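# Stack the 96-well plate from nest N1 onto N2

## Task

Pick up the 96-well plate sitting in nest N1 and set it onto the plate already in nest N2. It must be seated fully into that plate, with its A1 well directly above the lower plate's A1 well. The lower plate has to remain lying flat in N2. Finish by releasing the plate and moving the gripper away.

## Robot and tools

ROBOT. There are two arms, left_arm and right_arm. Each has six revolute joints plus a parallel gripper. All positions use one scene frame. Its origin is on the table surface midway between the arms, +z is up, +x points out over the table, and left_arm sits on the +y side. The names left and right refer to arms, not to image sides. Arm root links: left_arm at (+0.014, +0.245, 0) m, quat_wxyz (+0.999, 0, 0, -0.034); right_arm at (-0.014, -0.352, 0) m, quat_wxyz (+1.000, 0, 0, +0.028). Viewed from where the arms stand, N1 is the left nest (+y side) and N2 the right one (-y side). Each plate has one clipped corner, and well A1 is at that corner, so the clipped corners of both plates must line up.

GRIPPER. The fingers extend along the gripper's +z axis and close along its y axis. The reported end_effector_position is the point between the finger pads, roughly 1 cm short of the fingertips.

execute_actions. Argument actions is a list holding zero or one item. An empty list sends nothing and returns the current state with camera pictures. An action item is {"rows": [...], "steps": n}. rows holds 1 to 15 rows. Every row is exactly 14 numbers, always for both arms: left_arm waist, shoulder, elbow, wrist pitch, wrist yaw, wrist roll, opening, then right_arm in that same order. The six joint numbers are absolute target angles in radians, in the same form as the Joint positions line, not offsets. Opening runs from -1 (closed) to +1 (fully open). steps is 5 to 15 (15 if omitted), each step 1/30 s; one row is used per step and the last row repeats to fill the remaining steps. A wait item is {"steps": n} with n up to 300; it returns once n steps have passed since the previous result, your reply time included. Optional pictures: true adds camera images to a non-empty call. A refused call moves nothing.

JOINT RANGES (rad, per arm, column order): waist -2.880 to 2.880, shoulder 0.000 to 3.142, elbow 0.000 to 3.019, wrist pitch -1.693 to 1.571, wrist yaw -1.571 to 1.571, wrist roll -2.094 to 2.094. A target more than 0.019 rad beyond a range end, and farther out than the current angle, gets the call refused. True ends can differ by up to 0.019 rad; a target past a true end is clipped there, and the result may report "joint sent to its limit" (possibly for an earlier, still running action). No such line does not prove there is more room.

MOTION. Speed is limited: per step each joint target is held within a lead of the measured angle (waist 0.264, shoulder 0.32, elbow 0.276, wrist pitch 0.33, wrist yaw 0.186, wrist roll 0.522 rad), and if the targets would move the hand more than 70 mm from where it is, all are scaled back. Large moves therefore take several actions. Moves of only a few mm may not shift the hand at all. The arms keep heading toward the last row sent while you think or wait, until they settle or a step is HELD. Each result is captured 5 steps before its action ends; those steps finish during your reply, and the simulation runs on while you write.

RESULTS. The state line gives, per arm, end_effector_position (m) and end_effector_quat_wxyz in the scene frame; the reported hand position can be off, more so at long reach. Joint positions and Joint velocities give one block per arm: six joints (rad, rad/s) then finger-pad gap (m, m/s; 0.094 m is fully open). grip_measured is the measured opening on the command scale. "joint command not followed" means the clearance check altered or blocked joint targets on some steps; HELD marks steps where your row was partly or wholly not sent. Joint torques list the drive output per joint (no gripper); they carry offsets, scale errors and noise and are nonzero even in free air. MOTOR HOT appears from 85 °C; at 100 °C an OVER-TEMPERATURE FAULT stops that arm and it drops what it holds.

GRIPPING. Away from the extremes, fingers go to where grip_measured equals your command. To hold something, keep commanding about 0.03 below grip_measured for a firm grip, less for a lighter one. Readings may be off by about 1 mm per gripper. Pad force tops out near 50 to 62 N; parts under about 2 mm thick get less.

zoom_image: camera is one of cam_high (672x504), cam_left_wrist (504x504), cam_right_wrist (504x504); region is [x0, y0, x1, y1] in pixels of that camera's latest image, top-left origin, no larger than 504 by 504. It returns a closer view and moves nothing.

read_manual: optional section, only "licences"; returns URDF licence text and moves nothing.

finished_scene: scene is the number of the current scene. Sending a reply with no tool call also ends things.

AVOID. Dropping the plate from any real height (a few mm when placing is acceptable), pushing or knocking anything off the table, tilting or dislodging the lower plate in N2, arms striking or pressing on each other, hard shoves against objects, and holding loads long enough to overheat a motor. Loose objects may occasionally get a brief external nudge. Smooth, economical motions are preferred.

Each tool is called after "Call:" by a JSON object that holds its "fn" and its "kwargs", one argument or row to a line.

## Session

Call:
{"fn": "execute_actions", "kwargs": {
  "actions": []
}}

Scene clock: 0.00 s of 13200.00 s.
left_arm: end_effector_position=(+0.4411, +0.4629, +0.3657) grip_measured=+1.000 end_effector_quat_wxyz=(+0.382, +0.539, +0.542, +0.520) | right_arm: end_effector_position=(+0.5160, -0.7493, +0.2949) grip_measured=+1.000 end_effector_quat_wxyz=(+0.309, +0.090, +0.930, +0.179)
Joint positions: left_arm=[0.705 1.003 0.799 0.014 0.476 1.807 0.094] | right_arm=[-0.862  1.916  1.996 -1.363 -0.681 -0.51   0.094]
Joint velocities: left_arm=[ 0.005 -0.005 -0.002 -0.022 -0.007  0.007  0.   ] | right_arm=[ 0.005 -0.005  0.002 -0.007  0.051 -0.022  0.   ]
Joint torques (N m, as the arm reports them, + toward a larger angle): no reading

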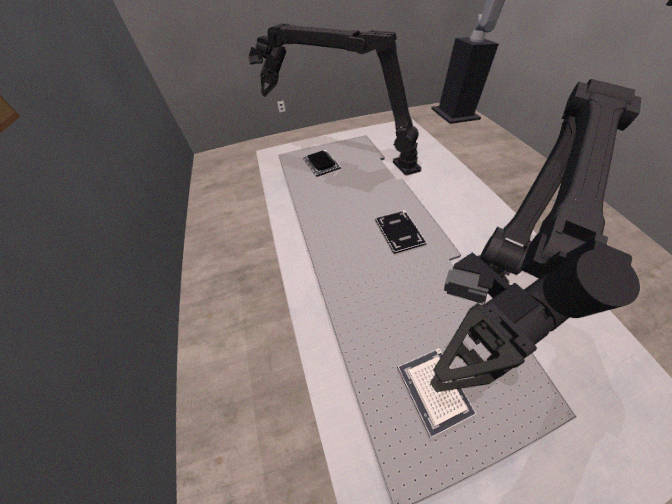

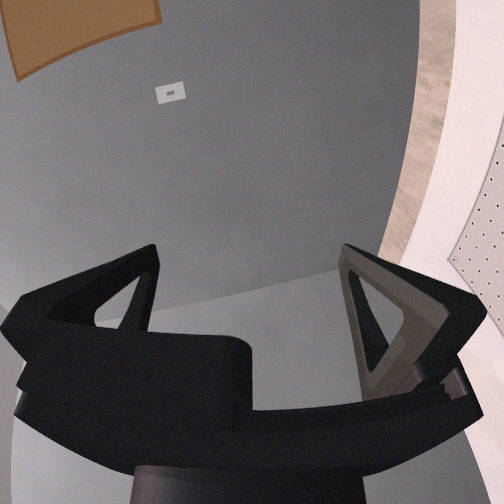

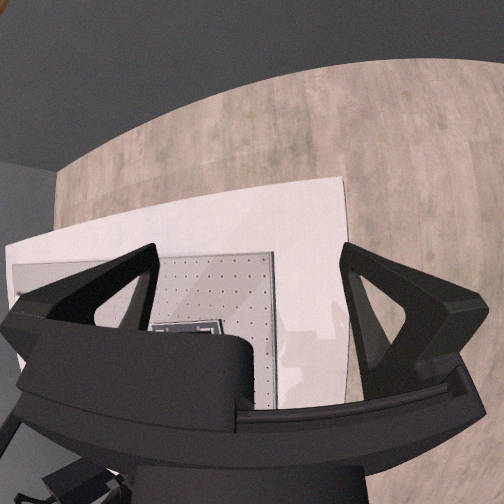

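Call:
{"fn": "execute_actions", "kwargs": {
  "actions": [
    {"rows":[[0.695,1.3,1.1,-1.17,0,-1.0,1,-0.45,1.42,1.4,-1.16,0,1.1,1]]}
  ]
}}

Call:
{"fn": "execute_actions", "kwargs": {
  "actions": [
    {"rows":[[0.695,1.48,1.1,-1.17,0,-1.0,1,-0.45,1.42,1.04,-1.16,0,1.1,1]]}
  ]
}}

Call:
{"fn": "execute_actions", "kwargs": {
  "actions": [
    {"steps":40}
  ],
  "pictures": true
}}

Call:
{"fn": "zoom_image", "kwargs": {
  "camera": "cam_right_wrist",
  "region": [110,40,390,320]
}}

Call:
{"fn": "zoom_image", "kwargs": {
  "camera": "cam_left_wrist",
  "region": [110,40,390,320]
}}

Scene clock: 0.60 s of 13200.00 s.
left_arm: end_effector_position=(+0.3948, +0.5223, +0.2009) grip_measured=+1.000 end_effector_quat_wxyz=(+0.153, +0.130, +0.969, +0.144) | right_arm: end_effector_position=(+0.4878, -0.6271, +0.2393) grip_measured=+1.000 end_effector_quat_wxyz=(+0.172, +0.198, +0.961, +0.083)
Joint positions: left_arm=[ 0.699  1.332  1.095 -0.911  0.004  0.898  0.094] | right_arm=[-0.639  1.669  1.588 -1.223 -0.279 -0.138  0.094]
Joint velocities: left_arm=[-0.005  0.171 -0.217 -3.109 -0.022 -2.703  0.   ] | right_arm=[ 1.109 -0.943 -1.263  0.252  1.165  1.341  0.   ]
Joint torques (N m, as the arm reports them, + toward a larger angle): left_arm=[ -0.9  -11.72   9.55   1.14  -0.15  -0.08] | right_arm=[ -1.94 -20.93  11.06   1.2   -0.36   0.1 ]
Steps of this call (steps 1 to 8: nothing new was sent; steps 9 to 18: the first 10 steps of this action). Readings (joint positions):
9: left_arm=[0.703 1.017 0.819 -0.034 0.416 1.750] | right_arm=[-0.856 1.906 1.976 -1.343 -0.647 -0.479]
10: left_arm=[0.701 1.050 0.866 -0.115 0.342 1.678] | right_arm=[-0.849 1.885 1.935 -1.317 -0.607 -0.443]
12: left_arm=[0.699 1.159 0.994 -0.301 0.154 1.496] | right_arm=[-0.817 1.838 1.850 -1.285 -0.529 -0.372]
16: left_arm=[0.699 1.311 1.110 -0.695 0.006 1.096] | right_arm=[-0.710 1.730 1.677 -1.240 -0.369 -0.223]
18: the state above

Scene clock: 1.10 s of 13200.00 s.
left_arm: end_effector_position=(+0.3490, +0.4889, +0.1115) grip_measured=+1.000 end_effector_quat_wxyz=(-0.001, -0.571, +0.821, -0.002) | right_arm: end_effector_position=(+0.3401, -0.4981, +0.1207) grip_measured=+1.000 end_effector_quat_wxyz=(+0.001, +0.609, +0.793, +0.002)
Joint positions: left_arm=[ 0.699  1.507  1.088 -1.153  0.003 -0.583  0.094] | right_arm=[-0.447  1.416  1.016 -1.169 -0.003  0.918  0.094]
Joint velocities: left_arm=[-0.005  0.015 -0.002 -0.002 -0.051 -2.821  0.   ] | right_arm=[-0.23   0.308 -0.222  0.017 -0.066  1.209  0.   ]
Joint torques (N m, as the arm reports them, + toward a larger angle): left_arm=[ -1.1  -11.9    8.05  -0.65  -0.32  -0.07] | right_arm=[ -1.92 -11.84  12.34   0.85   0.19   0.11]
Steps of this call (steps 1 to 5: the last 5 steps of your previous action; steps 6 to 15: the first 10 steps of this action). Readings (joint positions):
6: left_arm=[0.699 1.330 1.076 -1.150 0.004 0.306] | right_arm=[-0.417 1.468 1.366 -1.179 -0.016 0.339]
7: left_arm=[0.699 1.345 1.083 -1.153 0.004 0.207] | right_arm=[-0.401 1.433 1.320 -1.169 -0.016 0.398]
9: left_arm=[0.699 1.397 1.089 -1.153 0.003 0.009] | right_arm=[-0.392 1.388 1.219 -1.169 -0.015 0.511]
13: left_arm=[0.699 1.493 1.088 -1.153 0.003 -0.386] | right_arm=[-0.426 1.393 1.051 -1.169 -0.005 0.821]
15: the state above

Scene clock: 2.43 s of 13200.00 s.
left_arm: end_effector_position=(+0.3493, +0.4891, +0.1215) grip_measured=+1.000 end_effector_quat_wxyz=(-0.011, +0.723, -0.690, +0.004) | right_arm: end_effector_position=(+0.3375, -0.5007, +0.1141) grip_measured=+1.000 end_effector_quat_wxyz=(-0.007, +0.677, +0.736, -0.001)
Joint positions: left_arm=[ 0.699  1.481  1.088 -1.153  0.003 -0.985  0.094] | right_arm=[-0.455  1.431  1.013 -1.167 -0.002  1.089  0.094]
Joint velocities: left_arm=[-0.005  0.015 -0.007 -0.002  0.037 -0.051  0.   ] | right_arm=[-0.005 -0.005 -0.012 -0.002 -0.007 -0.007  0.   ]
Joint torques (N m, as the arm reports them, + toward a larger angle): left_arm=[-1.08 -9.72  8.22 -0.65 -0.35 -0.11] | right_arm=[ -2.24 -11.74  11.36   0.64   0.22   0.13]
Kept back: nothing.
Steps of this call (steps 1 to 5: the last 5 steps of your previous action; steps 6 to 40: the robot went on to your last target). Readings (joint positions):
1: left_arm=[0.699 1.507 1.088 -1.153 0.003 -0.664] | right_arm=[-0.452 1.425 1.013 -1.169 -0.003 0.953]
2: left_arm=[0.699 1.503 1.088 -1.153 0.003 -0.728] | right_arm=[-0.455 1.430 1.013 -1.169 -0.002 0.981]
4: left_arm=[0.699 1.495 1.088 -1.153 0.003 -0.822] | right_arm=[-0.455 1.431 1.013 -1.168 -0.002 1.020]
8: left_arm=[0.699 1.483 1.088 -1.153 0.003 -0.919] | right_arm=[-0.455 1.431 1.013 -1.167 -0.002 1.061]
40: the state above

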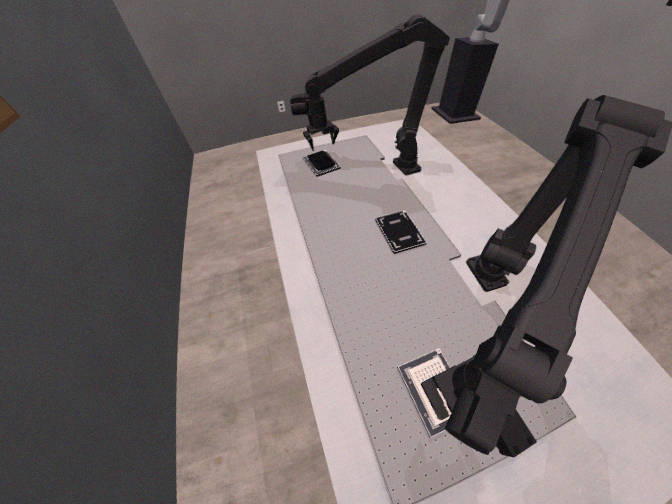

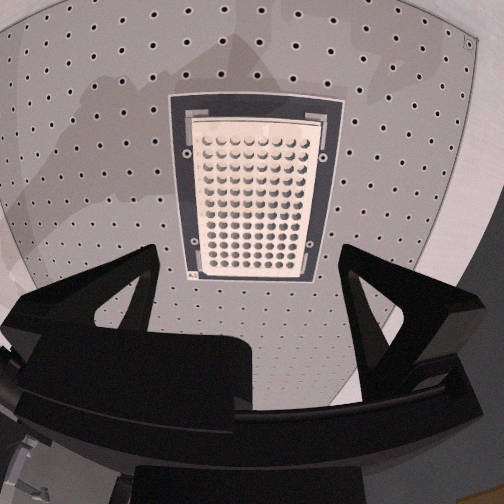

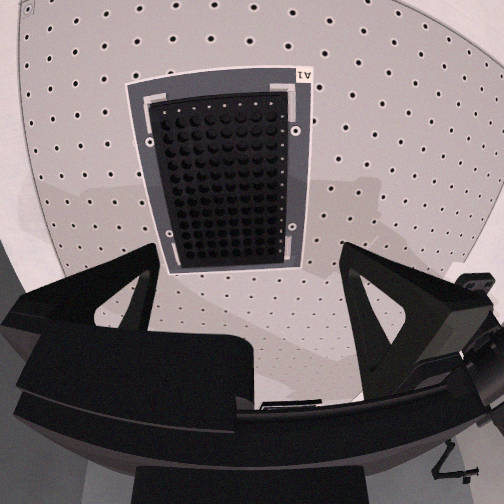

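Region (110, 40, 390, 320) of cam_right_wrist's 504x504 image, scaled by 1.800, with more detail than that image has.

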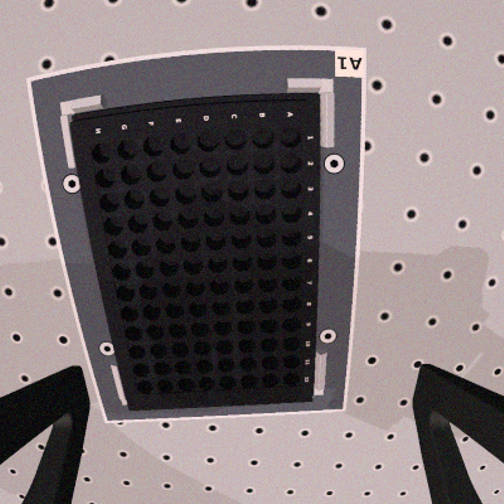

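Region (110, 40, 390, 320) of cam_left_wrist's 504x504 image, scaled by 1.800, with more detail than that image has.

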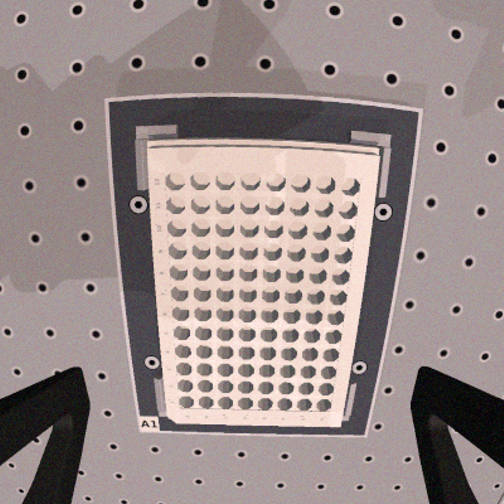

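Call:
{"fn": "execute_actions", "kwargs": {
  "actions": [
    {"rows":[[0.66,1.52,0.997,-0.962,0,-1.02,1,-0.45,1.42,1.04,-1.16,0,-1.0,1]]}
  ]
}}

Call:
{"fn": "execute_actions", "kwargs": {
  "actions": [
    {"rows":[[0.66,1.555,0.997,-0.962,0,-1.02,1,-0.45,1.42,1.04,-1.16,0,-1.0,1]]}
  ],
  "pictures": true
}}

Scene clock: 2.97 s of 13200.00 s.
left_arm: end_effector_position=(+0.3583, +0.4770, +0.0748) grip_measured=+1.000 end_effector_quat_wxyz=(-0.029, +0.716, -0.697, +0.007) | right_arm: end_effector_position=(+0.3375, -0.5007, +0.1141) grip_measured=+1.000 end_effector_quat_wxyz=(-0.007, +0.250, +0.968, +0.002)
Joint positions: left_arm=[ 0.662  1.519  0.992 -0.985  0.001 -1.003  0.094] | right_arm=[-0.455  1.431  1.013 -1.167 -0.002  0.107  0.094]
Joint velocities: left_arm=[-0.005 -0.005  0.002  0.042 -0.051 -0.007  0.   ] | right_arm=[-0.005 -0.005  0.002 -0.002  0.022 -2.821  0.   ]
Joint torques (N m, as the arm reports them, + toward a larger angle): left_arm=[-0.71 -9.75  7.26  0.74 -0.24 -0.11] | right_arm=[ -2.28 -12.51  11.25   0.8    0.12   0.  ]
Steps of this call (steps 1 to 6: the robot went on to your last target; steps 7 to 16: the first 10 steps of this action). Readings (joint positions):
7: left_arm=[0.697 1.481 1.074 -1.116 0.001 -0.989] | right_arm=[-0.455 1.431 1.013 -1.167 -0.002 1.003]
8: left_arm=[0.693 1.478 1.053 -1.059 0.001 -0.992] | right_arm=[-0.455 1.431 1.013 -1.167 -0.002 0.903]
10: left_arm=[0.678 1.487 1.018 -1.003 0.001 -0.997] | right_arm=[-0.455 1.431 1.013 -1.167 -0.002 0.704]
14: left_arm=[0.662 1.515 0.992 -0.987 0.001 -1.002] | right_arm=[-0.455 1.431 1.013 -1.167 -0.002 0.306]
16: the state above

Scene clock: 3.47 s of 13200.00 s.
left_arm: end_effector_position=(+0.3580, +0.4768, +0.0660) grip_measured=+1.000 end_effector_quat_wxyz=(-0.020, +0.717, -0.697, +0.005) | right_arm: end_effector_position=(+0.3375, -0.5007, +0.1141) grip_measured=+1.000 end_effector_quat_wxyz=(-0.005, -0.259, +0.966, +0.006)
Joint positions: left_arm=[ 0.662  1.541  0.992 -0.981  0.001 -1.005  0.094] | right_arm=[-0.455  1.431  1.013 -1.167 -0.002 -0.923  0.094]
Joint velocities: left_arm=[-0.005 -0.005 -0.002 -0.012  0.037  0.037  0.   ] | right_arm=[ 0.005 -0.005 -0.002 -0.007  0.007 -0.432  0.   ]
Joint torques (N m, as the arm reports them, + toward a larger angle): left_arm=[-0.82 -8.9   7.15  0.68 -0.25 -0.11] | right_arm=[ -2.12 -11.93  11.41   0.75   0.    -0.08]
Steps of this call (steps 1 to 5: the last 5 steps of your previous action; steps 6 to 15: the first 10 steps of this action). Readings (joint positions):
6: left_arm=[0.662 1.520 0.992 -0.981 0.001 -1.005] | right_arm=[-0.455 1.431 1.013 -1.167 -0.002 -0.490]
7: left_arm=[0.662 1.522 0.992 -0.981 0.001 -1.005] | right_arm=[-0.455 1.431 1.013 -1.167 -0.002 -0.588]
9: left_arm=[0.662 1.529 0.992 -0.981 0.001 -1.005] | right_arm=[-0.455 1.431 1.013 -1.167 -0.002 -0.733]
13: left_arm=[0.662 1.541 0.992 -0.981 0.001 -1.005] | right_arm=[-0.455 1.431 1.013 -1.167 -0.002 -0.885]
15: the state above

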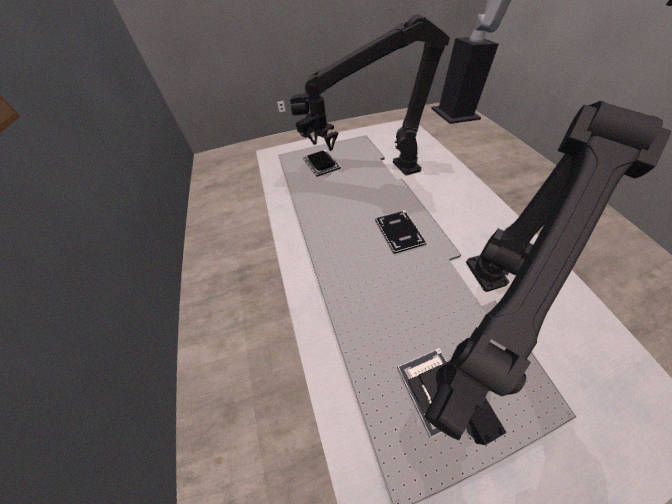

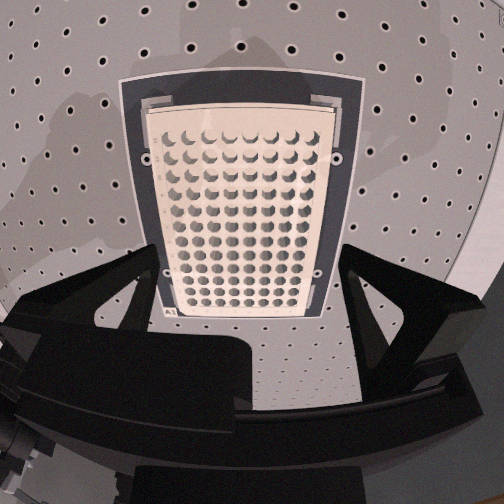

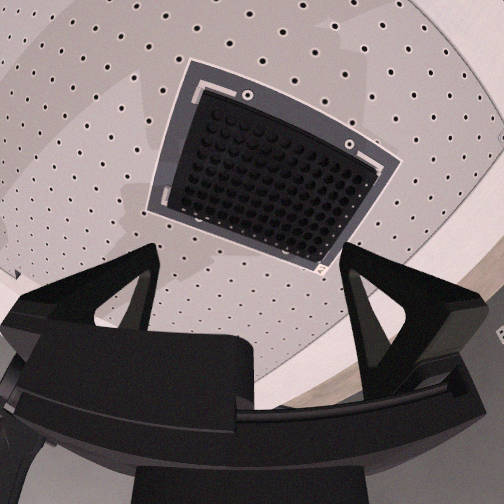

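Call:
{"fn": "execute_actions", "kwargs": {
  "actions": [
    {"rows":[[0.66,1.6,0.997,-0.957,0,-1.02,1,-0.45,1.42,1.04,-1.16,0,-1.0,1]]}
  ],
  "pictures": true
}}

Scene clock: 3.97 s of 13200.00 s.
left_arm: end_effector_position=(+0.3559, +0.4753, +0.0457) grip_measured=+1.000 end_effector_quat_wxyz=(+0.003, +0.717, -0.697, -0.000) | right_arm: end_effector_position=(+0.3375, -0.5007, +0.1141) grip_measured=+1.000 end_effector_quat_wxyz=(-0.005, -0.289, +0.957, +0.006)
Joint positions: left_arm=[ 0.662  1.593  0.992 -0.976  0.001 -1.005  0.094] | right_arm=[-0.455  1.431  1.013 -1.167 -0.002 -0.986  0.094]
Joint velocities: left_arm=[-0.015 -0.015 -0.012  0.012 -0.022  0.022  0.   ] | right_arm=[-0.005  0.005 -0.017 -0.012 -0.007  0.007  0.   ]
Joint torques (N m, as the arm reports them, + toward a larger angle): left_arm=[-0.81 -9.75  6.89  0.6  -0.25 -0.11] | right_arm=[ -1.75 -11.8   11.31   0.63   0.03  -0.08]
Steps of this call (steps 1 to 5: the last 5 steps of your previous action; steps 6 to 15: the first 10 steps of this action). Readings (joint positions):
6: left_arm=[0.662 1.544 0.992 -0.980 0.001 -1.005] | right_arm=[-0.455 1.431 1.013 -1.167 -0.002 -0.971]
7: left_arm=[0.662 1.549 0.992 -0.978 0.001 -1.005] | right_arm=[-0.455 1.431 1.013 -1.167 -0.002 -0.975]
9: left_arm=[0.662 1.565 0.992 -0.976 0.001 -1.005] | right_arm=[-0.455 1.431 1.013 -1.167 -0.002 -0.980]
13: left_arm=[0.662 1.591 0.992 -0.976 0.001 -1.005] | right_arm=[-0.455 1.431 1.013 -1.167 -0.002 -0.985]
15: the state above

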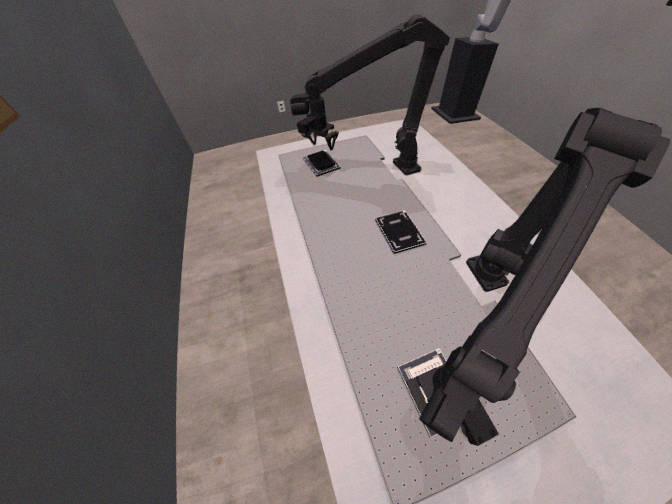

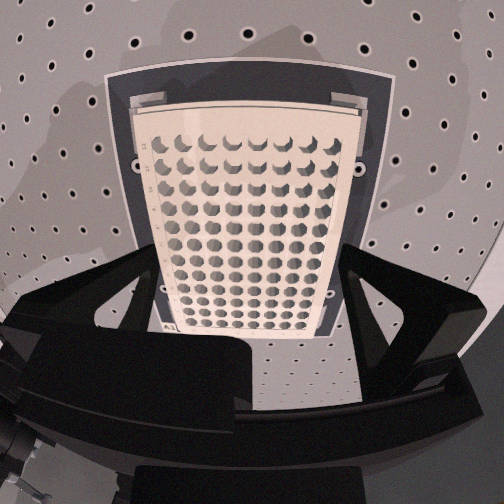

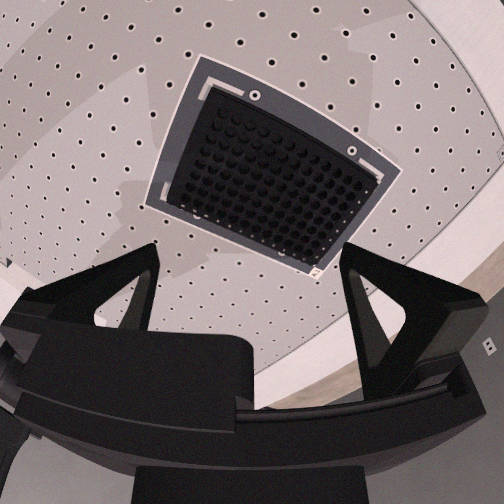

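Call:
{"fn": "execute_actions", "kwargs": {
  "actions": [
    {"rows":[[0.66,1.6,0.987,-0.96,0,-1.0,1,-0.45,1.42,1.04,-1.16,0,-1.0,1]],"steps":10}
  ]
}}

Call:
{"fn": "execute_actions", "kwargs": {
  "actions": [
    {"rows":[[0.66,1.59,1.0,-0.976,0,-1.0,0.7,-0.45,1.42,1.04,-1.16,0,-1.0,1]],"steps":10}
  ]
}}

Call:
{"fn": "execute_actions", "kwargs": {
  "actions": [
    {"rows":[[0.66,1.55,1.01,-0.998,0,-1.0,0.7,-0.45,1.42,1.04,-1.16,0,-1.0,1]]}
  ],
  "pictures": true
}}

Scene clock: 4.47 s of 13200.00 s.
left_arm: end_effector_position=(+0.3559, +0.4754, +0.0457) grip_measured=+1.000 end_effector_quat_wxyz=(+0.003, +0.717, -0.697, -0.000) | right_arm: end_effector_position=(+0.3375, -0.5007, +0.1141) grip_measured=+1.000 end_effector_quat_wxyz=(-0.005, -0.291, +0.957, +0.006)
Joint positions: left_arm=[ 0.662  1.593  0.992 -0.975  0.001 -1.005  0.094] | right_arm=[-0.455  1.431  1.013 -1.167 -0.002 -0.989  0.094]
Joint velocities: left_arm=[-0.015  0.005 -0.022 -0.002 -0.051  0.007  0.   ] | right_arm=[-0.024 -0.005 -0.002  0.012 -0.022 -0.051  0.   ]
Joint torques (N m, as the arm reports them, + toward a larger angle): left_arm=[-0.87 -9.61  6.13  0.5  -0.25  0.11] | right_arm=[ -1.82 -11.95  11.34   0.66   0.05  -0.07]
Steps of this call (steps 1 to 5: the last 5 steps of your previous action; steps 6 to 10: the robot went on to your last target; steps 11 to 15: the first 5 steps of this action). Readings (joint positions):
11: left_arm=[0.662 1.593 0.992 -0.975 0.001 -1.005] | right_arm=[-0.455 1.431 1.013 -1.167 -0.002 -0.988]
12: left_arm=[0.662 1.593 0.992 -0.975 0.001 -1.005] | right_arm=[-0.455 1.431 1.013 -1.167 -0.002 -0.988]
14: left_arm=[0.662 1.593 0.992 -0.975 0.001 -1.005] | right_arm=[-0.455 1.431 1.013 -1.167 -0.002 -0.989]
15: the state above

Scene clock: 4.80 s of 13200.00 s.
left_arm: end_effector_position=(+0.3555, +0.4758, +0.0459) grip_measured=+0.750 end_effector_quat_wxyz=(+0.003, +0.717, -0.697, -0.002) | right_arm: end_effector_position=(+0.3375, -0.5007, +0.1141) grip_measured=+1.000 end_effector_quat_wxyz=(-0.005, -0.291, +0.957, +0.006)
Joint positions: left_arm=[ 0.662  1.593  0.992 -0.976 -0.002 -1.005  0.082] | right_arm=[-0.455  1.431  1.013 -1.167 -0.002 -0.989  0.094]
Joint velocities: left_arm=[-0.005 -0.005  0.002 -0.002 -0.051 -0.081 -0.   ] | right_arm=[ 0.015  0.005  0.002  0.022 -0.007 -0.051  0.   ]
Joint torques (N m, as the arm reports them, + toward a larger angle): left_arm=[ -0.91 -10.41   7.06  -0.08  -0.1    0.11] | right_arm=[ -2.05 -11.99  11.26   0.8   -0.01  -0.07]
Steps of this call (steps 1 to 5: the last 5 steps of your previous action; steps 6 to 10: the first 5 steps of this action). Readings (joint positions):
6: left_arm=[0.662 1.593 0.992 -0.975 0.001 -1.005] | right_arm=[-0.455 1.431 1.013 -1.167 -0.002 -0.989]
7: left_arm=[0.662 1.593 0.992 -0.976 -0.002 -1.005] | right_arm=[-0.455 1.431 1.013 -1.167 -0.002 -0.989]
9: left_arm=[0.662 1.593 0.992 -0.976 -0.002 -1.005] | right_arm=[-0.455 1.431 1.013 -1.167 -0.002 -0.989]
10: the state above

Scene clock: 5.30 s of 13200.00 s.
left_arm: end_effector_position=(+0.3573, +0.4770, +0.0628) grip_measured=+0.750 end_effector_quat_wxyz=(-0.016, +0.717, -0.697, +0.002) | right_arm: end_effector_position=(+0.3375, -0.5007, +0.1141) grip_measured=+1.000 end_effector_quat_wxyz=(-0.005, -0.291, +0.957, +0.006)
Joint positions: left_arm=[ 0.662  1.549  0.992 -0.98  -0.002 -1.005  0.082] | right_arm=[-0.455  1.431  1.013 -1.167 -0.002 -0.989  0.094]
Joint velocities: left_arm=[-0.015 -0.005 -0.007 -0.012 -0.037  0.007  0.   ] | right_arm=[-0.015 -0.015 -0.007  0.012 -0.051  0.007  0.   ]
Joint torques (N m, as the arm reports them, + toward a larger angle): left_arm=[ -0.86 -10.     8.04  -0.68  -0.11   0.11] | right_arm=[ -1.97 -11.78  11.32   0.77   0.04  -0.06]
Steps of this call (steps 1 to 5: the last 5 steps of your previous action; steps 6 to 15: the first 10 steps of this action). Readings (joint positions):
6: left_arm=[0.662 1.591 0.992 -0.977 -0.002 -1.005] | right_arm=[-0.455 1.431 1.013 -1.167 -0.002 -0.989]
7: left_arm=[0.662 1.587 0.992 -0.979 -0.002 -1.005] | right_arm=[-0.455 1.431 1.013 -1.167 -0.002 -0.989]
9: left_arm=[0.662 1.574 0.992 -0.980 -0.002 -1.005] | right_arm=[-0.455 1.431 1.013 -1.167 -0.002 -0.989]
13: left_arm=[0.662 1.552 0.992 -0.980 -0.002 -1.005] | right_arm=[-0.455 1.431 1.013 -1.167 -0.002 -0.989]
15: the state above

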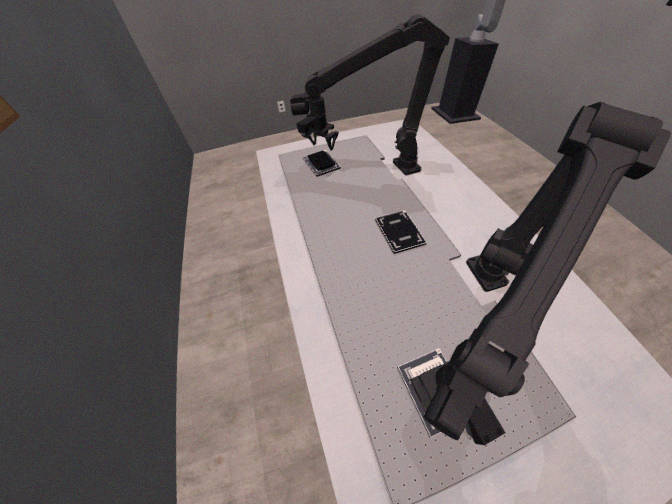

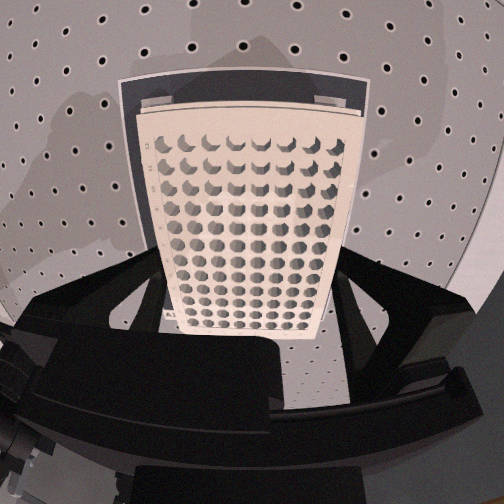

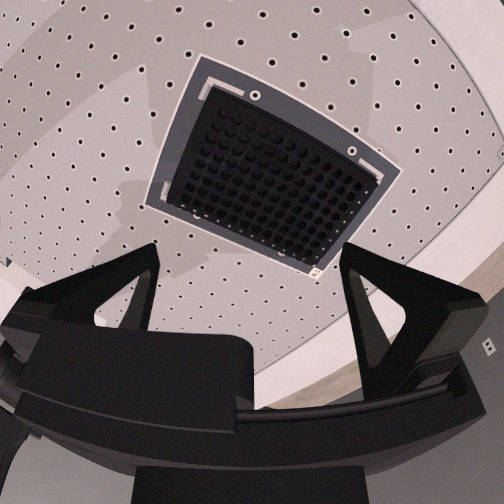

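Call:
{"fn": "execute_actions", "kwargs": {
  "actions": [
    {"rows":[[0.6,1.55,1.15,-1.12,0,-0.9,0.7,-0.55,1.42,1.04,-1.16,0,-1.04,1]],"steps":8}
  ]
}}

Call:
{"fn": "execute_actions", "kwargs": {
  "actions": [
    {"rows":[[-0.812,1.66,1.275,-1.12,0,0.71,0.7,-0.55,1.42,1.04,-1.16,0,-1.04,1]]}
  ]
}}

Call:
{"fn": "execute_actions", "kwargs": {
  "actions": [
    {"steps":30}
  ]
}}

Call:
{"fn": "execute_actions", "kwargs": {
  "actions": [
    {"rows":[[-0.812,1.76,1.275,-1.02,0,0.71,0.7,-0.55,1.42,1.04,-1.16,0,-1.04,1]]}
  ]
}}

Call:
{"fn": "execute_actions", "kwargs": {
  "actions": [
    {"rows":[[-0.812,1.805,1.275,-1.0,0,0.71,0.7,-0.55,1.42,1.04,-1.16,0,-1.04,1]]}
  ],
  "pictures": true
}}

Scene clock: 6.20 s of 13200.00 s.
left_arm: end_effector_position=(+0.3655, +0.4709, +0.0803) grip_measured=+0.750 end_effector_quat_wxyz=(+0.004, +0.695, -0.719, -0.002) | right_arm: end_effector_position=(+0.3314, -0.5142, +0.1141) grip_measured=+1.000 end_effector_quat_wxyz=(-0.004, -0.281, +0.960, +0.006)
Joint positions: left_arm=[ 0.639  1.558  1.055 -1.077 -0.003 -0.964  0.082] | right_arm=[-0.495  1.431  1.013 -1.167 -0.004 -1.008  0.094]
Joint velocities: left_arm=[-0.386 -0.005  0.735 -0.505  0.007  0.359 -0.001] | right_arm=[-0.63  -0.005 -0.002  0.007 -0.007 -0.125  0.   ]
Joint torques (N m, as the arm reports them, + toward a larger angle): left_arm=[ -2.04 -10.6   10.44  -0.21  -0.11   0.21] | right_arm=[ -3.35 -12.11  11.21   0.71   0.06  -0.07]
Steps of this call (steps 1 to 5: the last 5 steps of your previous action; steps 6 to 15: the robot went on to your last target; steps 16 to 24: nothing new was sent; steps 25 to 27: the first 3 steps of this action). Readings (joint positions):
25: left_arm=[0.658 1.551 1.006 -1.010 -0.003 -0.991] | right_arm=[-0.462 1.431 1.013 -1.167 -0.004 -0.996]
26: left_arm=[0.650 1.556 1.030 -1.052 -0.003 -0.976] | right_arm=[-0.475 1.431 1.013 -1.167 -0.004 -1.003]
27: the state above

Scene clock: 6.70 s of 13200.00 s.
left_arm: end_effector_position=(+0.4837, +0.3137, +0.1044) grip_measured=+0.750 end_effector_quat_wxyz=(+0.028, -0.274, +0.961, -0.000) | right_arm: end_effector_position=(+0.3206, -0.5357, +0.1141) grip_measured=+1.000 end_effector_quat_wxyz=(-0.005, -0.261, +0.965, +0.005)
Joint positions: left_arm=[ 0.211  1.628  1.211 -1.098 -0.007 -0.412  0.082] | right_arm=[-0.556  1.431  1.013 -1.167 -0.001 -1.028  0.094]
Joint velocities: left_arm=[-1.48   0.142  0.042 -0.012  0.037  1.414 -0.001] | right_arm=[-0.015 -0.015  0.022 -0.007  0.037  0.022  0.   ]
Joint torques (N m, as the arm reports them, + toward a larger angle): left_arm=[ -0.92 -11.46   9.64  -0.4    0.     0.17] | right_arm=[ -1.91 -11.63  11.37   0.83  -0.08  -0.09]
Steps of this call (steps 1 to 5: the last 5 steps of your previous action; steps 6 to 15: the first 10 steps of this action). Readings (joint positions):
6: left_arm=[0.585 1.548 1.136 -1.097 -0.007 -0.886] | right_arm=[-0.564 1.431 1.013 -1.167 -0.001 -1.023]
7: left_arm=[0.565 1.554 1.146 -1.098 -0.008 -0.834] | right_arm=[-0.563 1.431 1.013 -1.167 -0.001 -1.024]
9: left_arm=[0.496 1.575 1.173 -1.098 -0.008 -0.730] | right_arm=[-0.559 1.431 1.013 -1.167 -0.001 -1.026]
13: left_arm=[0.312 1.616 1.206 -1.098 -0.008 -0.518] | right_arm=[-0.556 1.431 1.013 -1.167 -0.001 -1.027]
15: the state above

Scene clock: 7.70 s of 13200.00 s.
left_arm: end_effector_position=(+0.3231, -0.1278, +0.1060) grip_measured=+0.751 end_effector_quat_wxyz=(+0.030, +0.703, +0.711, -0.004) | right_arm: end_effector_position=(+0.3206, -0.5357, +0.1141) grip_measured=+1.000 end_effector_quat_wxyz=(-0.005, -0.261, +0.965, +0.005)
Joint positions: left_arm=[-0.81   1.647  1.24  -1.102  0.002  0.682  0.082] | right_arm=[-0.556  1.431  1.013 -1.167 -0.001 -1.029  0.094]
Joint velocities: left_arm=[ 0.122  0.005 -0.007  0.007  0.007  0.095 -0.   ] | right_arm=[-0.015 -0.015 -0.012  0.002 -0.037 -0.037  0.   ]
Joint torques (N m, as the arm reports them, + toward a larger angle): left_arm=[ -1.43 -11.19   9.86  -0.62  -0.1    0.21] | right_arm=[ -1.98 -11.98  11.23   0.75  -0.06  -0.06]
Kept back: nothing.
Steps of this call (steps 1 to 5: the last 5 steps of your previous action; steps 6 to 30: the robot went on to your last target). Readings (joint positions):
1: left_arm=[0.159 1.633 1.212 -1.098 -0.007 -0.359] | right_arm=[-0.556 1.431 1.013 -1.167 -0.001 -1.028]
2: left_arm=[0.106 1.636 1.212 -1.098 -0.007 -0.306] | right_arm=[-0.556 1.431 1.013 -1.167 -0.001 -1.028]
4: left_arm=[0.000 1.641 1.212 -1.098 -0.006 -0.200] | right_arm=[-0.556 1.431 1.013 -1.167 -0.001 -1.028]
8: left_arm=[-0.213 1.643 1.212 -1.098 -0.005 0.011] | right_arm=[-0.556 1.431 1.013 -1.167 -0.001 -1.029]
30: the state above

Scene clock: 8.03 s of 13200.00 s.
left_arm: end_effector_position=(+0.3338, -0.1380, +0.0526) grip_measured=+0.751 end_effector_quat_wxyz=(+0.007, +0.706, +0.708, -0.002) | right_arm: end_effector_position=(+0.3206, -0.5357, +0.1141) grip_measured=+1.000 end_effector_quat_wxyz=(-0.005, -0.261, +0.965, +0.005)
Joint positions: left_arm=[-0.807  1.771  1.252 -1.037  0.002  0.694  0.082] | right_arm=[-0.556  1.431  1.013 -1.167 -0.001 -1.029  0.094]
Joint velocities: left_arm=[ 0.005  0.054 -0.007 -0.002 -0.051 -0.022  0.001] | right_arm=[ 0.005 -0.005  0.022 -0.022 -0.051 -0.007  0.   ]
Joint torques (N m, as the arm reports them, + toward a larger angle): left_arm=[ -0.98 -14.39   8.49   0.56  -0.11   0.21] | right_arm=[ -1.55 -11.81  11.31   0.85  -0.07  -0.08]
Steps of this call (steps 1 to 10: the first 10 steps of this action). Readings (joint positions):
1: left_arm=[-0.807 1.653 1.240 -1.092 0.002 0.685] | right_arm=[-0.556 1.431 1.013 -1.167 -0.001 -1.029]
2: left_arm=[-0.807 1.664 1.244 -1.075 0.002 0.687] | right_arm=[-0.556 1.431 1.013 -1.167 -0.001 -1.029]
4: left_arm=[-0.807 1.699 1.251 -1.047 0.002 0.690] | right_arm=[-0.556 1.431 1.013 -1.167 -0.001 -1.029]
8: left_arm=[-0.807 1.760 1.252 -1.037 0.002 0.693] | right_arm=[-0.556 1.431 1.013 -1.167 -0.001 -1.029]
10: the state above

Scene clock: 8.53 s of 13200.00 s.
left_arm: end_effector_position=(+0.3357, -0.1403, +0.0441) grip_measured=+0.751 end_effector_quat_wxyz=(+0.007, +0.707, +0.707, -0.002) | right_arm: end_effector_position=(+0.3206, -0.5357, +0.1141) grip_measured=+1.000 end_effector_quat_wxyz=(-0.005, -0.261, +0.965, +0.005)
Joint positions: left_arm=[-0.807  1.789  1.252 -1.019  0.002  0.695  0.082] | right_arm=[-0.556  1.431  1.013 -1.167 -0.001 -1.029  0.094]
Joint velocities: left_arm=[-0.015  0.005 -0.002 -0.007 -0.007  0.095  0.   ] | right_arm=[-0.024 -0.005 -0.017  0.002  0.022  0.007  0.   ]
Joint torques (N m, as the arm reports them, + toward a larger angle): left_arm=[ -1.07 -12.46   8.47   0.64  -0.12   0.21] | right_arm=[ -1.75 -11.43  11.24   0.78  -0.06  -0.09]
Steps of this call (steps 1 to 5: the last 5 steps of your previous action; steps 6 to 15: the first 10 steps of this action). Readings (joint positions):
6: left_arm=[-0.807 1.769 1.252 -1.033 0.002 0.695] | right_arm=[-0.556 1.431 1.013 -1.167 -0.001 -1.029]
7: left_arm=[-0.807 1.771 1.252 -1.028 0.002 0.695] | right_arm=[-0.556 1.431 1.013 -1.167 -0.001 -1.029]
9: left_arm=[-0.807 1.776 1.252 -1.021 0.002 0.695] | right_arm=[-0.556 1.431 1.013 -1.167 -0.001 -1.029]
13: left_arm=[-0.807 1.787 1.252 -1.019 0.002 0.695] | right_arm=[-0.556 1.431 1.013 -1.167 -0.001 -1.029]
15: the state above

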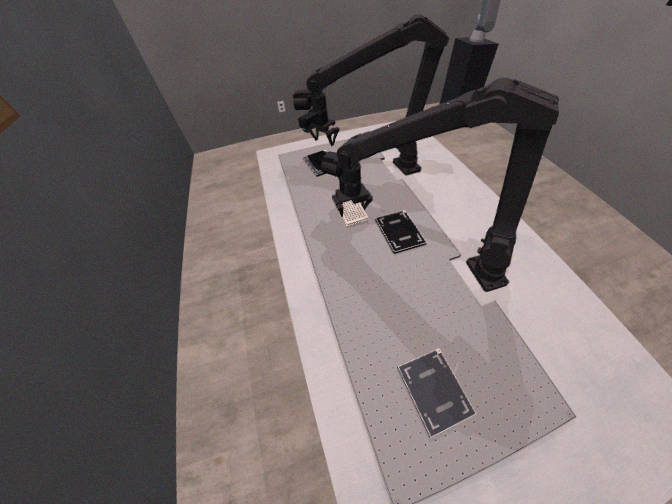

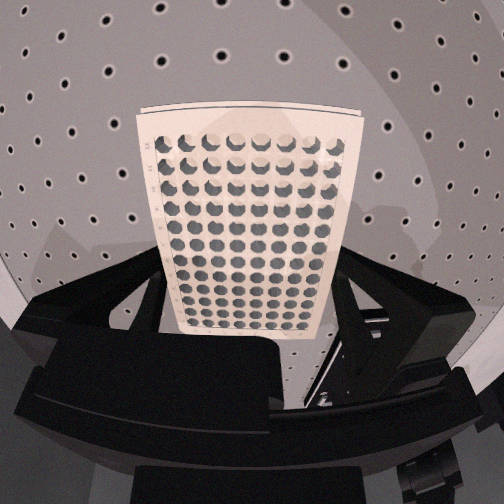

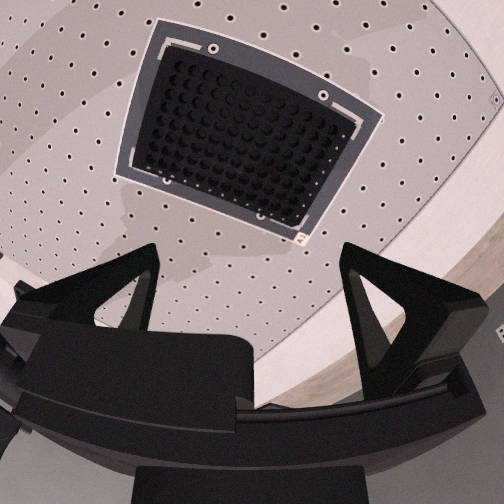

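Call:
{"fn": "execute_actions", "kwargs": {
  "actions": [
    {"rows":[[-0.812,1.828,1.275,-1.0,0,0.71,0.7,-0.55,1.42,1.04,-1.16,0,-1.04,1]],"steps":12}
  ]
}}

Call:
{"fn": "execute_actions", "kwargs": {
  "actions": [
    {"rows":[[-0.812,1.81,1.275,-1.0,0,0.71,1,-0.55,1.42,1.04,-1.16,0,-1.04,1]],"steps":7}
  ]
}}

Call:
{"fn": "execute_actions", "kwargs": {
  "actions": [
    {"rows":[[-0.812,1.68,1.275,-1.03,0,0.71,1,-0.55,1.42,1.04,-1.16,0,-1.04,1]],"steps":10}
  ]
}}

Call:
{"fn": "execute_actions", "kwargs": {
  "actions": [
    {"rows":[[0.3,1.4,1.2,-1.2,0,0,1,-0.3,1.42,1.04,-1.1,0,-1.04,1]]}
  ]
}}

Call:
{"fn": "execute_actions", "kwargs": {
  "actions": [
    {"rows":[[0.3,1.4,1.2,-1.2,0,0,1,0.49,1.45,1.02,-1,0,-1.04,1]]}
  ]
}}

Call:
{"fn": "execute_actions", "kwargs": {
  "actions": [
    {"rows":[[0.3,1.4,1.2,-1.2,0,0,1,0.49,1.55,0.988,-0.925,0,-1.04,1]]}
  ]
}}

Call:
{"fn": "execute_actions", "kwargs": {
  "actions": [
    {"steps":10}
  ],
  "pictures": true
}}

Scene clock: 9.10 s of 13200.00 s.
left_arm: end_effector_position=(+0.3354, -0.1400, +0.0376) grip_measured=+0.751 end_effector_quat_wxyz=(+0.002, +0.707, +0.707, -0.001) | right_arm: end_effector_position=(+0.3206, -0.5357, +0.1141) grip_measured=+1.000 end_effector_quat_wxyz=(-0.005, -0.261, +0.965, +0.005)
Joint positions: left_arm=[-0.807  1.803  1.252 -1.016  0.001  0.696  0.082] | right_arm=[-0.556  1.431  1.013 -1.167 -0.001 -1.029  0.094]
Joint velocities: left_arm=[-0.005 -0.015 -0.002  0.037  0.066  0.081  0.   ] | right_arm=[-0.005  0.005  0.007 -0.012  0.066 -0.11   0.   ]
Joint torques (N m, as the arm reports them, + toward a larger angle): left_arm=[ -0.96 -11.86   8.37   0.41  -0.08   0.22] | right_arm=[ -1.92 -11.69  11.36   0.68  -0.06  -0.07]
Steps of this call (steps 1 to 5: the last 5 steps of your previous action; steps 6 to 10: the robot went on to your last target; steps 11 to 17: the first 7 steps of this action). Readings (joint positions):
11: left_arm=[-0.807 1.791 1.252 -1.019 0.002 0.695] | right_arm=[-0.556 1.431 1.013 -1.167 -0.001 -1.029]
12: left_arm=[-0.807 1.792 1.252 -1.018 0.002 0.695] | right_arm=[-0.556 1.431 1.013 -1.167 -0.001 -1.029]
14: left_arm=[-0.807 1.798 1.252 -1.017 0.002 0.696] | right_arm=[-0.556 1.431 1.013 -1.167 -0.001 -1.029]
17: the state above

Scene clock: 9.33 s of 13200.00 s.
left_arm: end_effector_position=(+0.3356, -0.1401, +0.0376) grip_measured=+0.988 end_effector_quat_wxyz=(+0.002, +0.707, +0.707, -0.001) | right_arm: end_effector_position=(+0.3206, -0.5357, +0.1141) grip_measured=+1.000 end_effector_quat_wxyz=(-0.005, -0.261, +0.965, +0.005)
Joint positions: left_arm=[-0.807  1.803  1.252 -1.016  0.001  0.696  0.093] | right_arm=[-0.556  1.431  1.013 -1.167 -0.001 -1.029  0.094]
Joint velocities: left_arm=[-0.005 -0.005  0.002 -0.002 -0.051  0.007  0.049] | right_arm=[-0.005 -0.005  0.027  0.002 -0.022  0.007  0.   ]
Joint torques (N m, as the arm reports them, + toward a larger angle): left_arm=[ -1.19 -12.88   8.4    0.55  -0.08   0.2 ] | right_arm=[ -1.82 -11.6   11.38   0.65  -0.08  -0.07]
Steps of this call (steps 1 to 5: the last 5 steps of your previous action; steps 6 to 7: the first 2 steps of this action). Readings (joint positions):
6: left_arm=[-0.807 1.803 1.252 -1.016 0.001 0.696] | right_arm=[-0.556 1.431 1.013 -1.167 -0.001 -1.029]
7: the state above

Scene clock: 9.67 s of 13200.00 s.
left_arm: end_effector_position=(+0.3387, -0.1438, +0.0757) grip_measured=+1.000 end_effector_quat_wxyz=(+0.040, +0.707, +0.706, -0.004) | right_arm: end_effector_position=(+0.3206, -0.5357, +0.1141) grip_measured=+1.000 end_effector_quat_wxyz=(-0.005, -0.261, +0.965, +0.005)
Joint positions: left_arm=[-0.807  1.723  1.251 -1.017  0.001  0.696  0.094] | right_arm=[-0.556  1.431  1.013 -1.167 -0.001 -1.029  0.094]
Joint velocities: left_arm=[-0.005 -0.689 -0.002 -0.012 -0.022 -0.037  0.   ] | right_arm=[ 0.005 -0.015  0.012 -0.017 -0.037 -0.037  0.   ]
Joint torques (N m, as the arm reports them, + toward a larger angle): left_arm=[ -1.02 -13.11   8.94  -0.37  -0.07   0.2 ] | right_arm=[ -1.78 -12.27  11.2    0.63  -0.08  -0.09]
Steps of this call (steps 1 to 5: the last 5 steps of your previous action; steps 6 to 10: the first 5 steps of this action). Readings (joint positions):
6: left_arm=[-0.807 1.796 1.252 -1.016 0.001 0.696] | right_arm=[-0.556 1.431 1.013 -1.167 -0.001 -1.029]
7: left_arm=[-0.807 1.785 1.251 -1.017 0.001 0.696] | right_arm=[-0.556 1.431 1.013 -1.167 -0.001 -1.029]
9: left_arm=[-0.807 1.746 1.251 -1.017 0.001 0.696] | right_arm=[-0.556 1.431 1.013 -1.167 -0.001 -1.029]
10: the state above

Scene clock: 10.17 s of 13200.00 s.
left_arm: end_effector_position=(+0.4112, +0.0084, +0.1863) grip_measured=+1.000 end_effector_quat_wxyz=(+0.099, +0.401, +0.911, -0.014) | right_arm: end_effector_position=(+0.3741, -0.4297, +0.1142) grip_measured=+1.000 end_effector_quat_wxyz=(+0.018, -0.405, +0.914, -0.011)
Joint positions: left_arm=[-0.468  1.444  1.213 -1.139  0.004  0.293  0.094] | right_arm=[-0.253  1.431  1.013 -1.109 -0.003 -1.031  0.094]
Joint velocities: left_arm=[ 1.558 -0.513 -0.017 -0.173 -0.066 -0.93   0.   ] | right_arm=[-0.034 -0.005 -0.007 -0.002  0.037 -0.037  0.   ]
Joint torques (N m, as the arm reports them, + toward a larger angle): left_arm=[-0.32 -9.17  7.47 -0.44 -0.18 -0.1 ] | right_arm=[ -5.48 -11.56  11.51   0.99   0.04  -0.06]
Steps of this call (steps 1 to 5: the last 5 steps of your previous action; steps 6 to 15: the first 10 steps of this action). Readings (joint positions):
6: left_arm=[-0.800 1.636 1.251 -1.026 0.003 0.663] | right_arm=[-0.544 1.431 1.013 -1.161 0.004 -1.029]
7: left_arm=[-0.788 1.621 1.243 -1.043 0.004 0.623] | right_arm=[-0.517 1.431 1.013 -1.149 0.006 -1.029]
9: left_arm=[-0.736 1.578 1.225 -1.078 0.004 0.539] | right_arm=[-0.427 1.431 1.013 -1.127 0.006 -1.029]
13: left_arm=[-0.571 1.483 1.213 -1.127 0.004 0.365] | right_arm=[-0.266 1.431 1.013 -1.109 -0.003 -1.030]
15: the state above

Scene clock: 10.67 s of 13200.00 s.
left_arm: end_effector_position=(+0.4455, +0.3681, +0.2033) grip_measured=+1.000 end_effector_quat_wxyz=(+0.101, -0.118, +0.988, +0.019) | right_arm: end_effector_position=(+0.3931, -0.2574, +0.1156) grip_measured=+1.000 end_effector_quat_wxyz=(+0.061, -0.589, +0.805, -0.029)
Joint positions: left_arm=[ 0.344  1.396  1.208 -1.177 -0.006  0.04   0.094] | right_arm=[ 0.176  1.431  1.011 -1.016  0.005 -1.031  0.094]
Joint velocities: left_arm=[ 0.415 -0.005 -0.051 -0.066 -0.051 -0.242  0.   ] | right_arm=[ 1.812 -0.005 -0.012  0.051  0.022 -0.022  0.   ]
Joint torques (N m, as the arm reports them, + toward a larger angle): left_arm=[-6.53 -9.06  7.78 -0.33  0.12 -0.04] | right_arm=[-2.52 -9.91  9.5   0.97 -0.27 -0.04]
Steps of this call (steps 1 to 5: the last 5 steps of your previous action; steps 6 to 15: the first 10 steps of this action). Readings (joint positions):
6: left_arm=[-0.118 1.395 1.213 -1.156 0.004 0.150] | right_arm=[-0.286 1.431 1.012 -1.098 0.004 -1.031]
7: left_arm=[-0.058 1.395 1.213 -1.157 0.004 0.135] | right_arm=[-0.264 1.431 1.011 -1.079 0.006 -1.031]
9: left_arm=[0.062 1.396 1.212 -1.159 0.004 0.110] | right_arm=[-0.180 1.431 1.011 -1.049 0.006 -1.031]
13: left_arm=[0.287 1.396 1.211 -1.171 -0.002 0.058] | right_arm=[0.051 1.431 1.011 -1.021 0.006 -1.031]
15: the state above

Scene clock: 11.17 s of 13200.00 s.
left_arm: end_effector_position=(+0.4481, +0.3471, +0.2010) grip_measured=+1.000 end_effector_quat_wxyz=(+0.097, -0.107, +0.989, +0.013) | right_arm: end_effector_position=(+0.3421, -0.1371, +0.0541) grip_measured=+1.000 end_effector_quat_wxyz=(-0.025, +0.709, -0.705, +0.005)
Joint positions: left_arm=[ 0.299  1.396  1.203 -1.182 -0.002  0.016  0.094] | right_arm=[ 0.488  1.558  0.975 -0.936 -0.002 -1.032  0.094]
Joint velocities: left_arm=[-0.005 -0.015 -0.017 -0.002 -0.037 -0.022  0.   ] | right_arm=[-0.161 -0.015 -0.012 -0.002  0.007  0.022  0.   ]
Joint torques (N m, as the arm reports them, + toward a larger angle): left_arm=[-0.53 -9.08  7.87 -0.31 -0.03 -0.1 ] | right_arm=[ -1.27 -13.36   9.48   1.04   0.    -0.05]
Steps of this call (steps 1 to 5: the last 5 steps of your previous action; steps 6 to 15: the first 10 steps of this action). Readings (joint positions):
6: left_arm=[0.312 1.396 1.203 -1.182 -0.003 0.020] | right_arm=[0.518 1.441 1.008 -0.993 -0.004 -1.031]
7: left_arm=[0.305 1.396 1.203 -1.182 -0.002 0.020] | right_arm=[0.541 1.454 1.007 -0.971 -0.005 -1.032]
9: left_arm=[0.299 1.396 1.203 -1.182 -0.002 0.018] | right_arm=[0.548 1.496 1.003 -0.944 -0.005 -1.032]
13: left_arm=[0.299 1.396 1.203 -1.182 -0.002 0.016] | right_arm=[0.504 1.554 0.980 -0.936 -0.003 -1.032]
15: the state above

Scene clock: 11.50 s of 13200.00 s.
left_arm: end_effector_position=(+0.4481, +0.3471, +0.2010) grip_measured=+1.000 end_effector_quat_wxyz=(+0.097, -0.107, +0.989, +0.013) | right_arm: end_effector_position=(+0.3434, -0.1384, +0.0541) grip_measured=+1.000 end_effector_quat_wxyz=(-0.026, +0.707, -0.707, +0.006)
Joint positions: left_arm=[ 0.299  1.396  1.203 -1.182 -0.002  0.015  0.094] | right_arm=[ 0.484  1.558  0.975 -0.934 -0.002 -1.032  0.094]
Joint velocities: left_arm=[ 0.005 -0.005 -0.002  0.002 -0.007  0.007  0.   ] | right_arm=[-0.005 -0.024  0.002 -0.007 -0.007 -0.007  0.   ]
Joint torques (N m, as the arm reports them, + toward a larger angle): left_arm=[-0.58 -9.01  7.91 -0.33 -0.03 -0.11] | right_arm=[ -2.02 -12.85   9.24   0.89  -0.02  -0.07]
Kept back: nothing.
Steps of this call (steps 1 to 5: the last 5 steps of your previous action; steps 6 to 10: the robot went on to your last target). Readings (joint positions):
1: left_arm=[0.299 1.396 1.203 -1.182 -0.002 0.016] | right_arm=[0.484 1.558 0.975 -0.936 -0.002 -1.032]
2: left_arm=[0.299 1.396 1.203 -1.182 -0.002 0.015] | right_arm=[0.483 1.558 0.975 -0.934 -0.002 -1.032]
4: left_arm=[0.299 1.396 1.203 -1.182 -0.002 0.015] | right_arm=[0.484 1.558 0.975 -0.934 -0.002 -1.032]
8: left_arm=[0.299 1.396 1.203 -1.182 -0.002 0.015] | right_arm=[0.484 1.558 0.975 -0.934 -0.002 -1.032]
10: the state above

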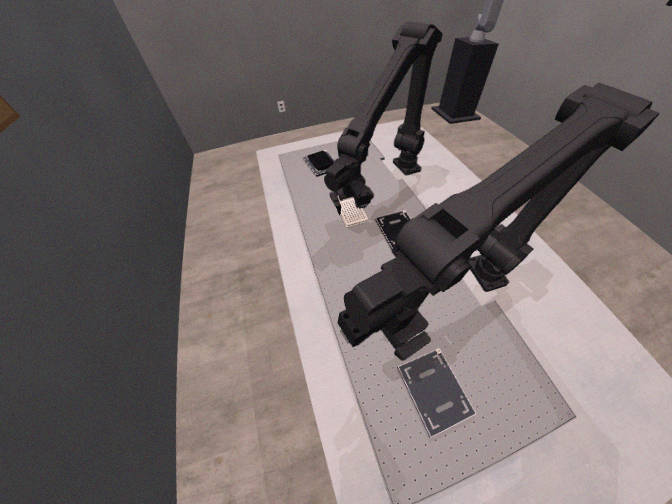

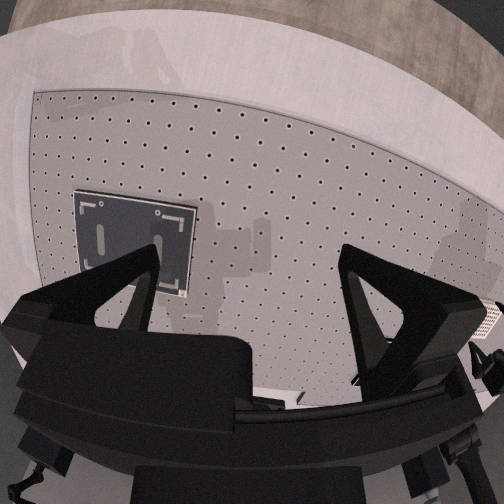

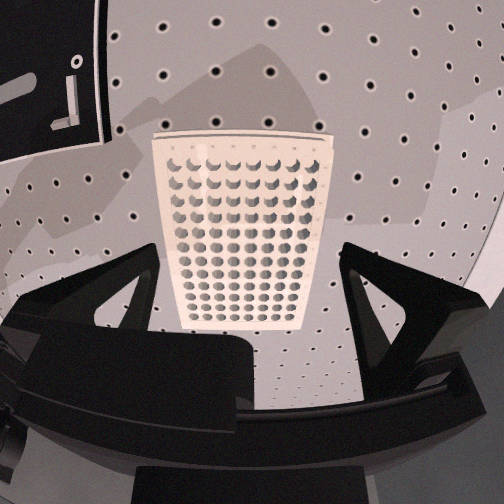

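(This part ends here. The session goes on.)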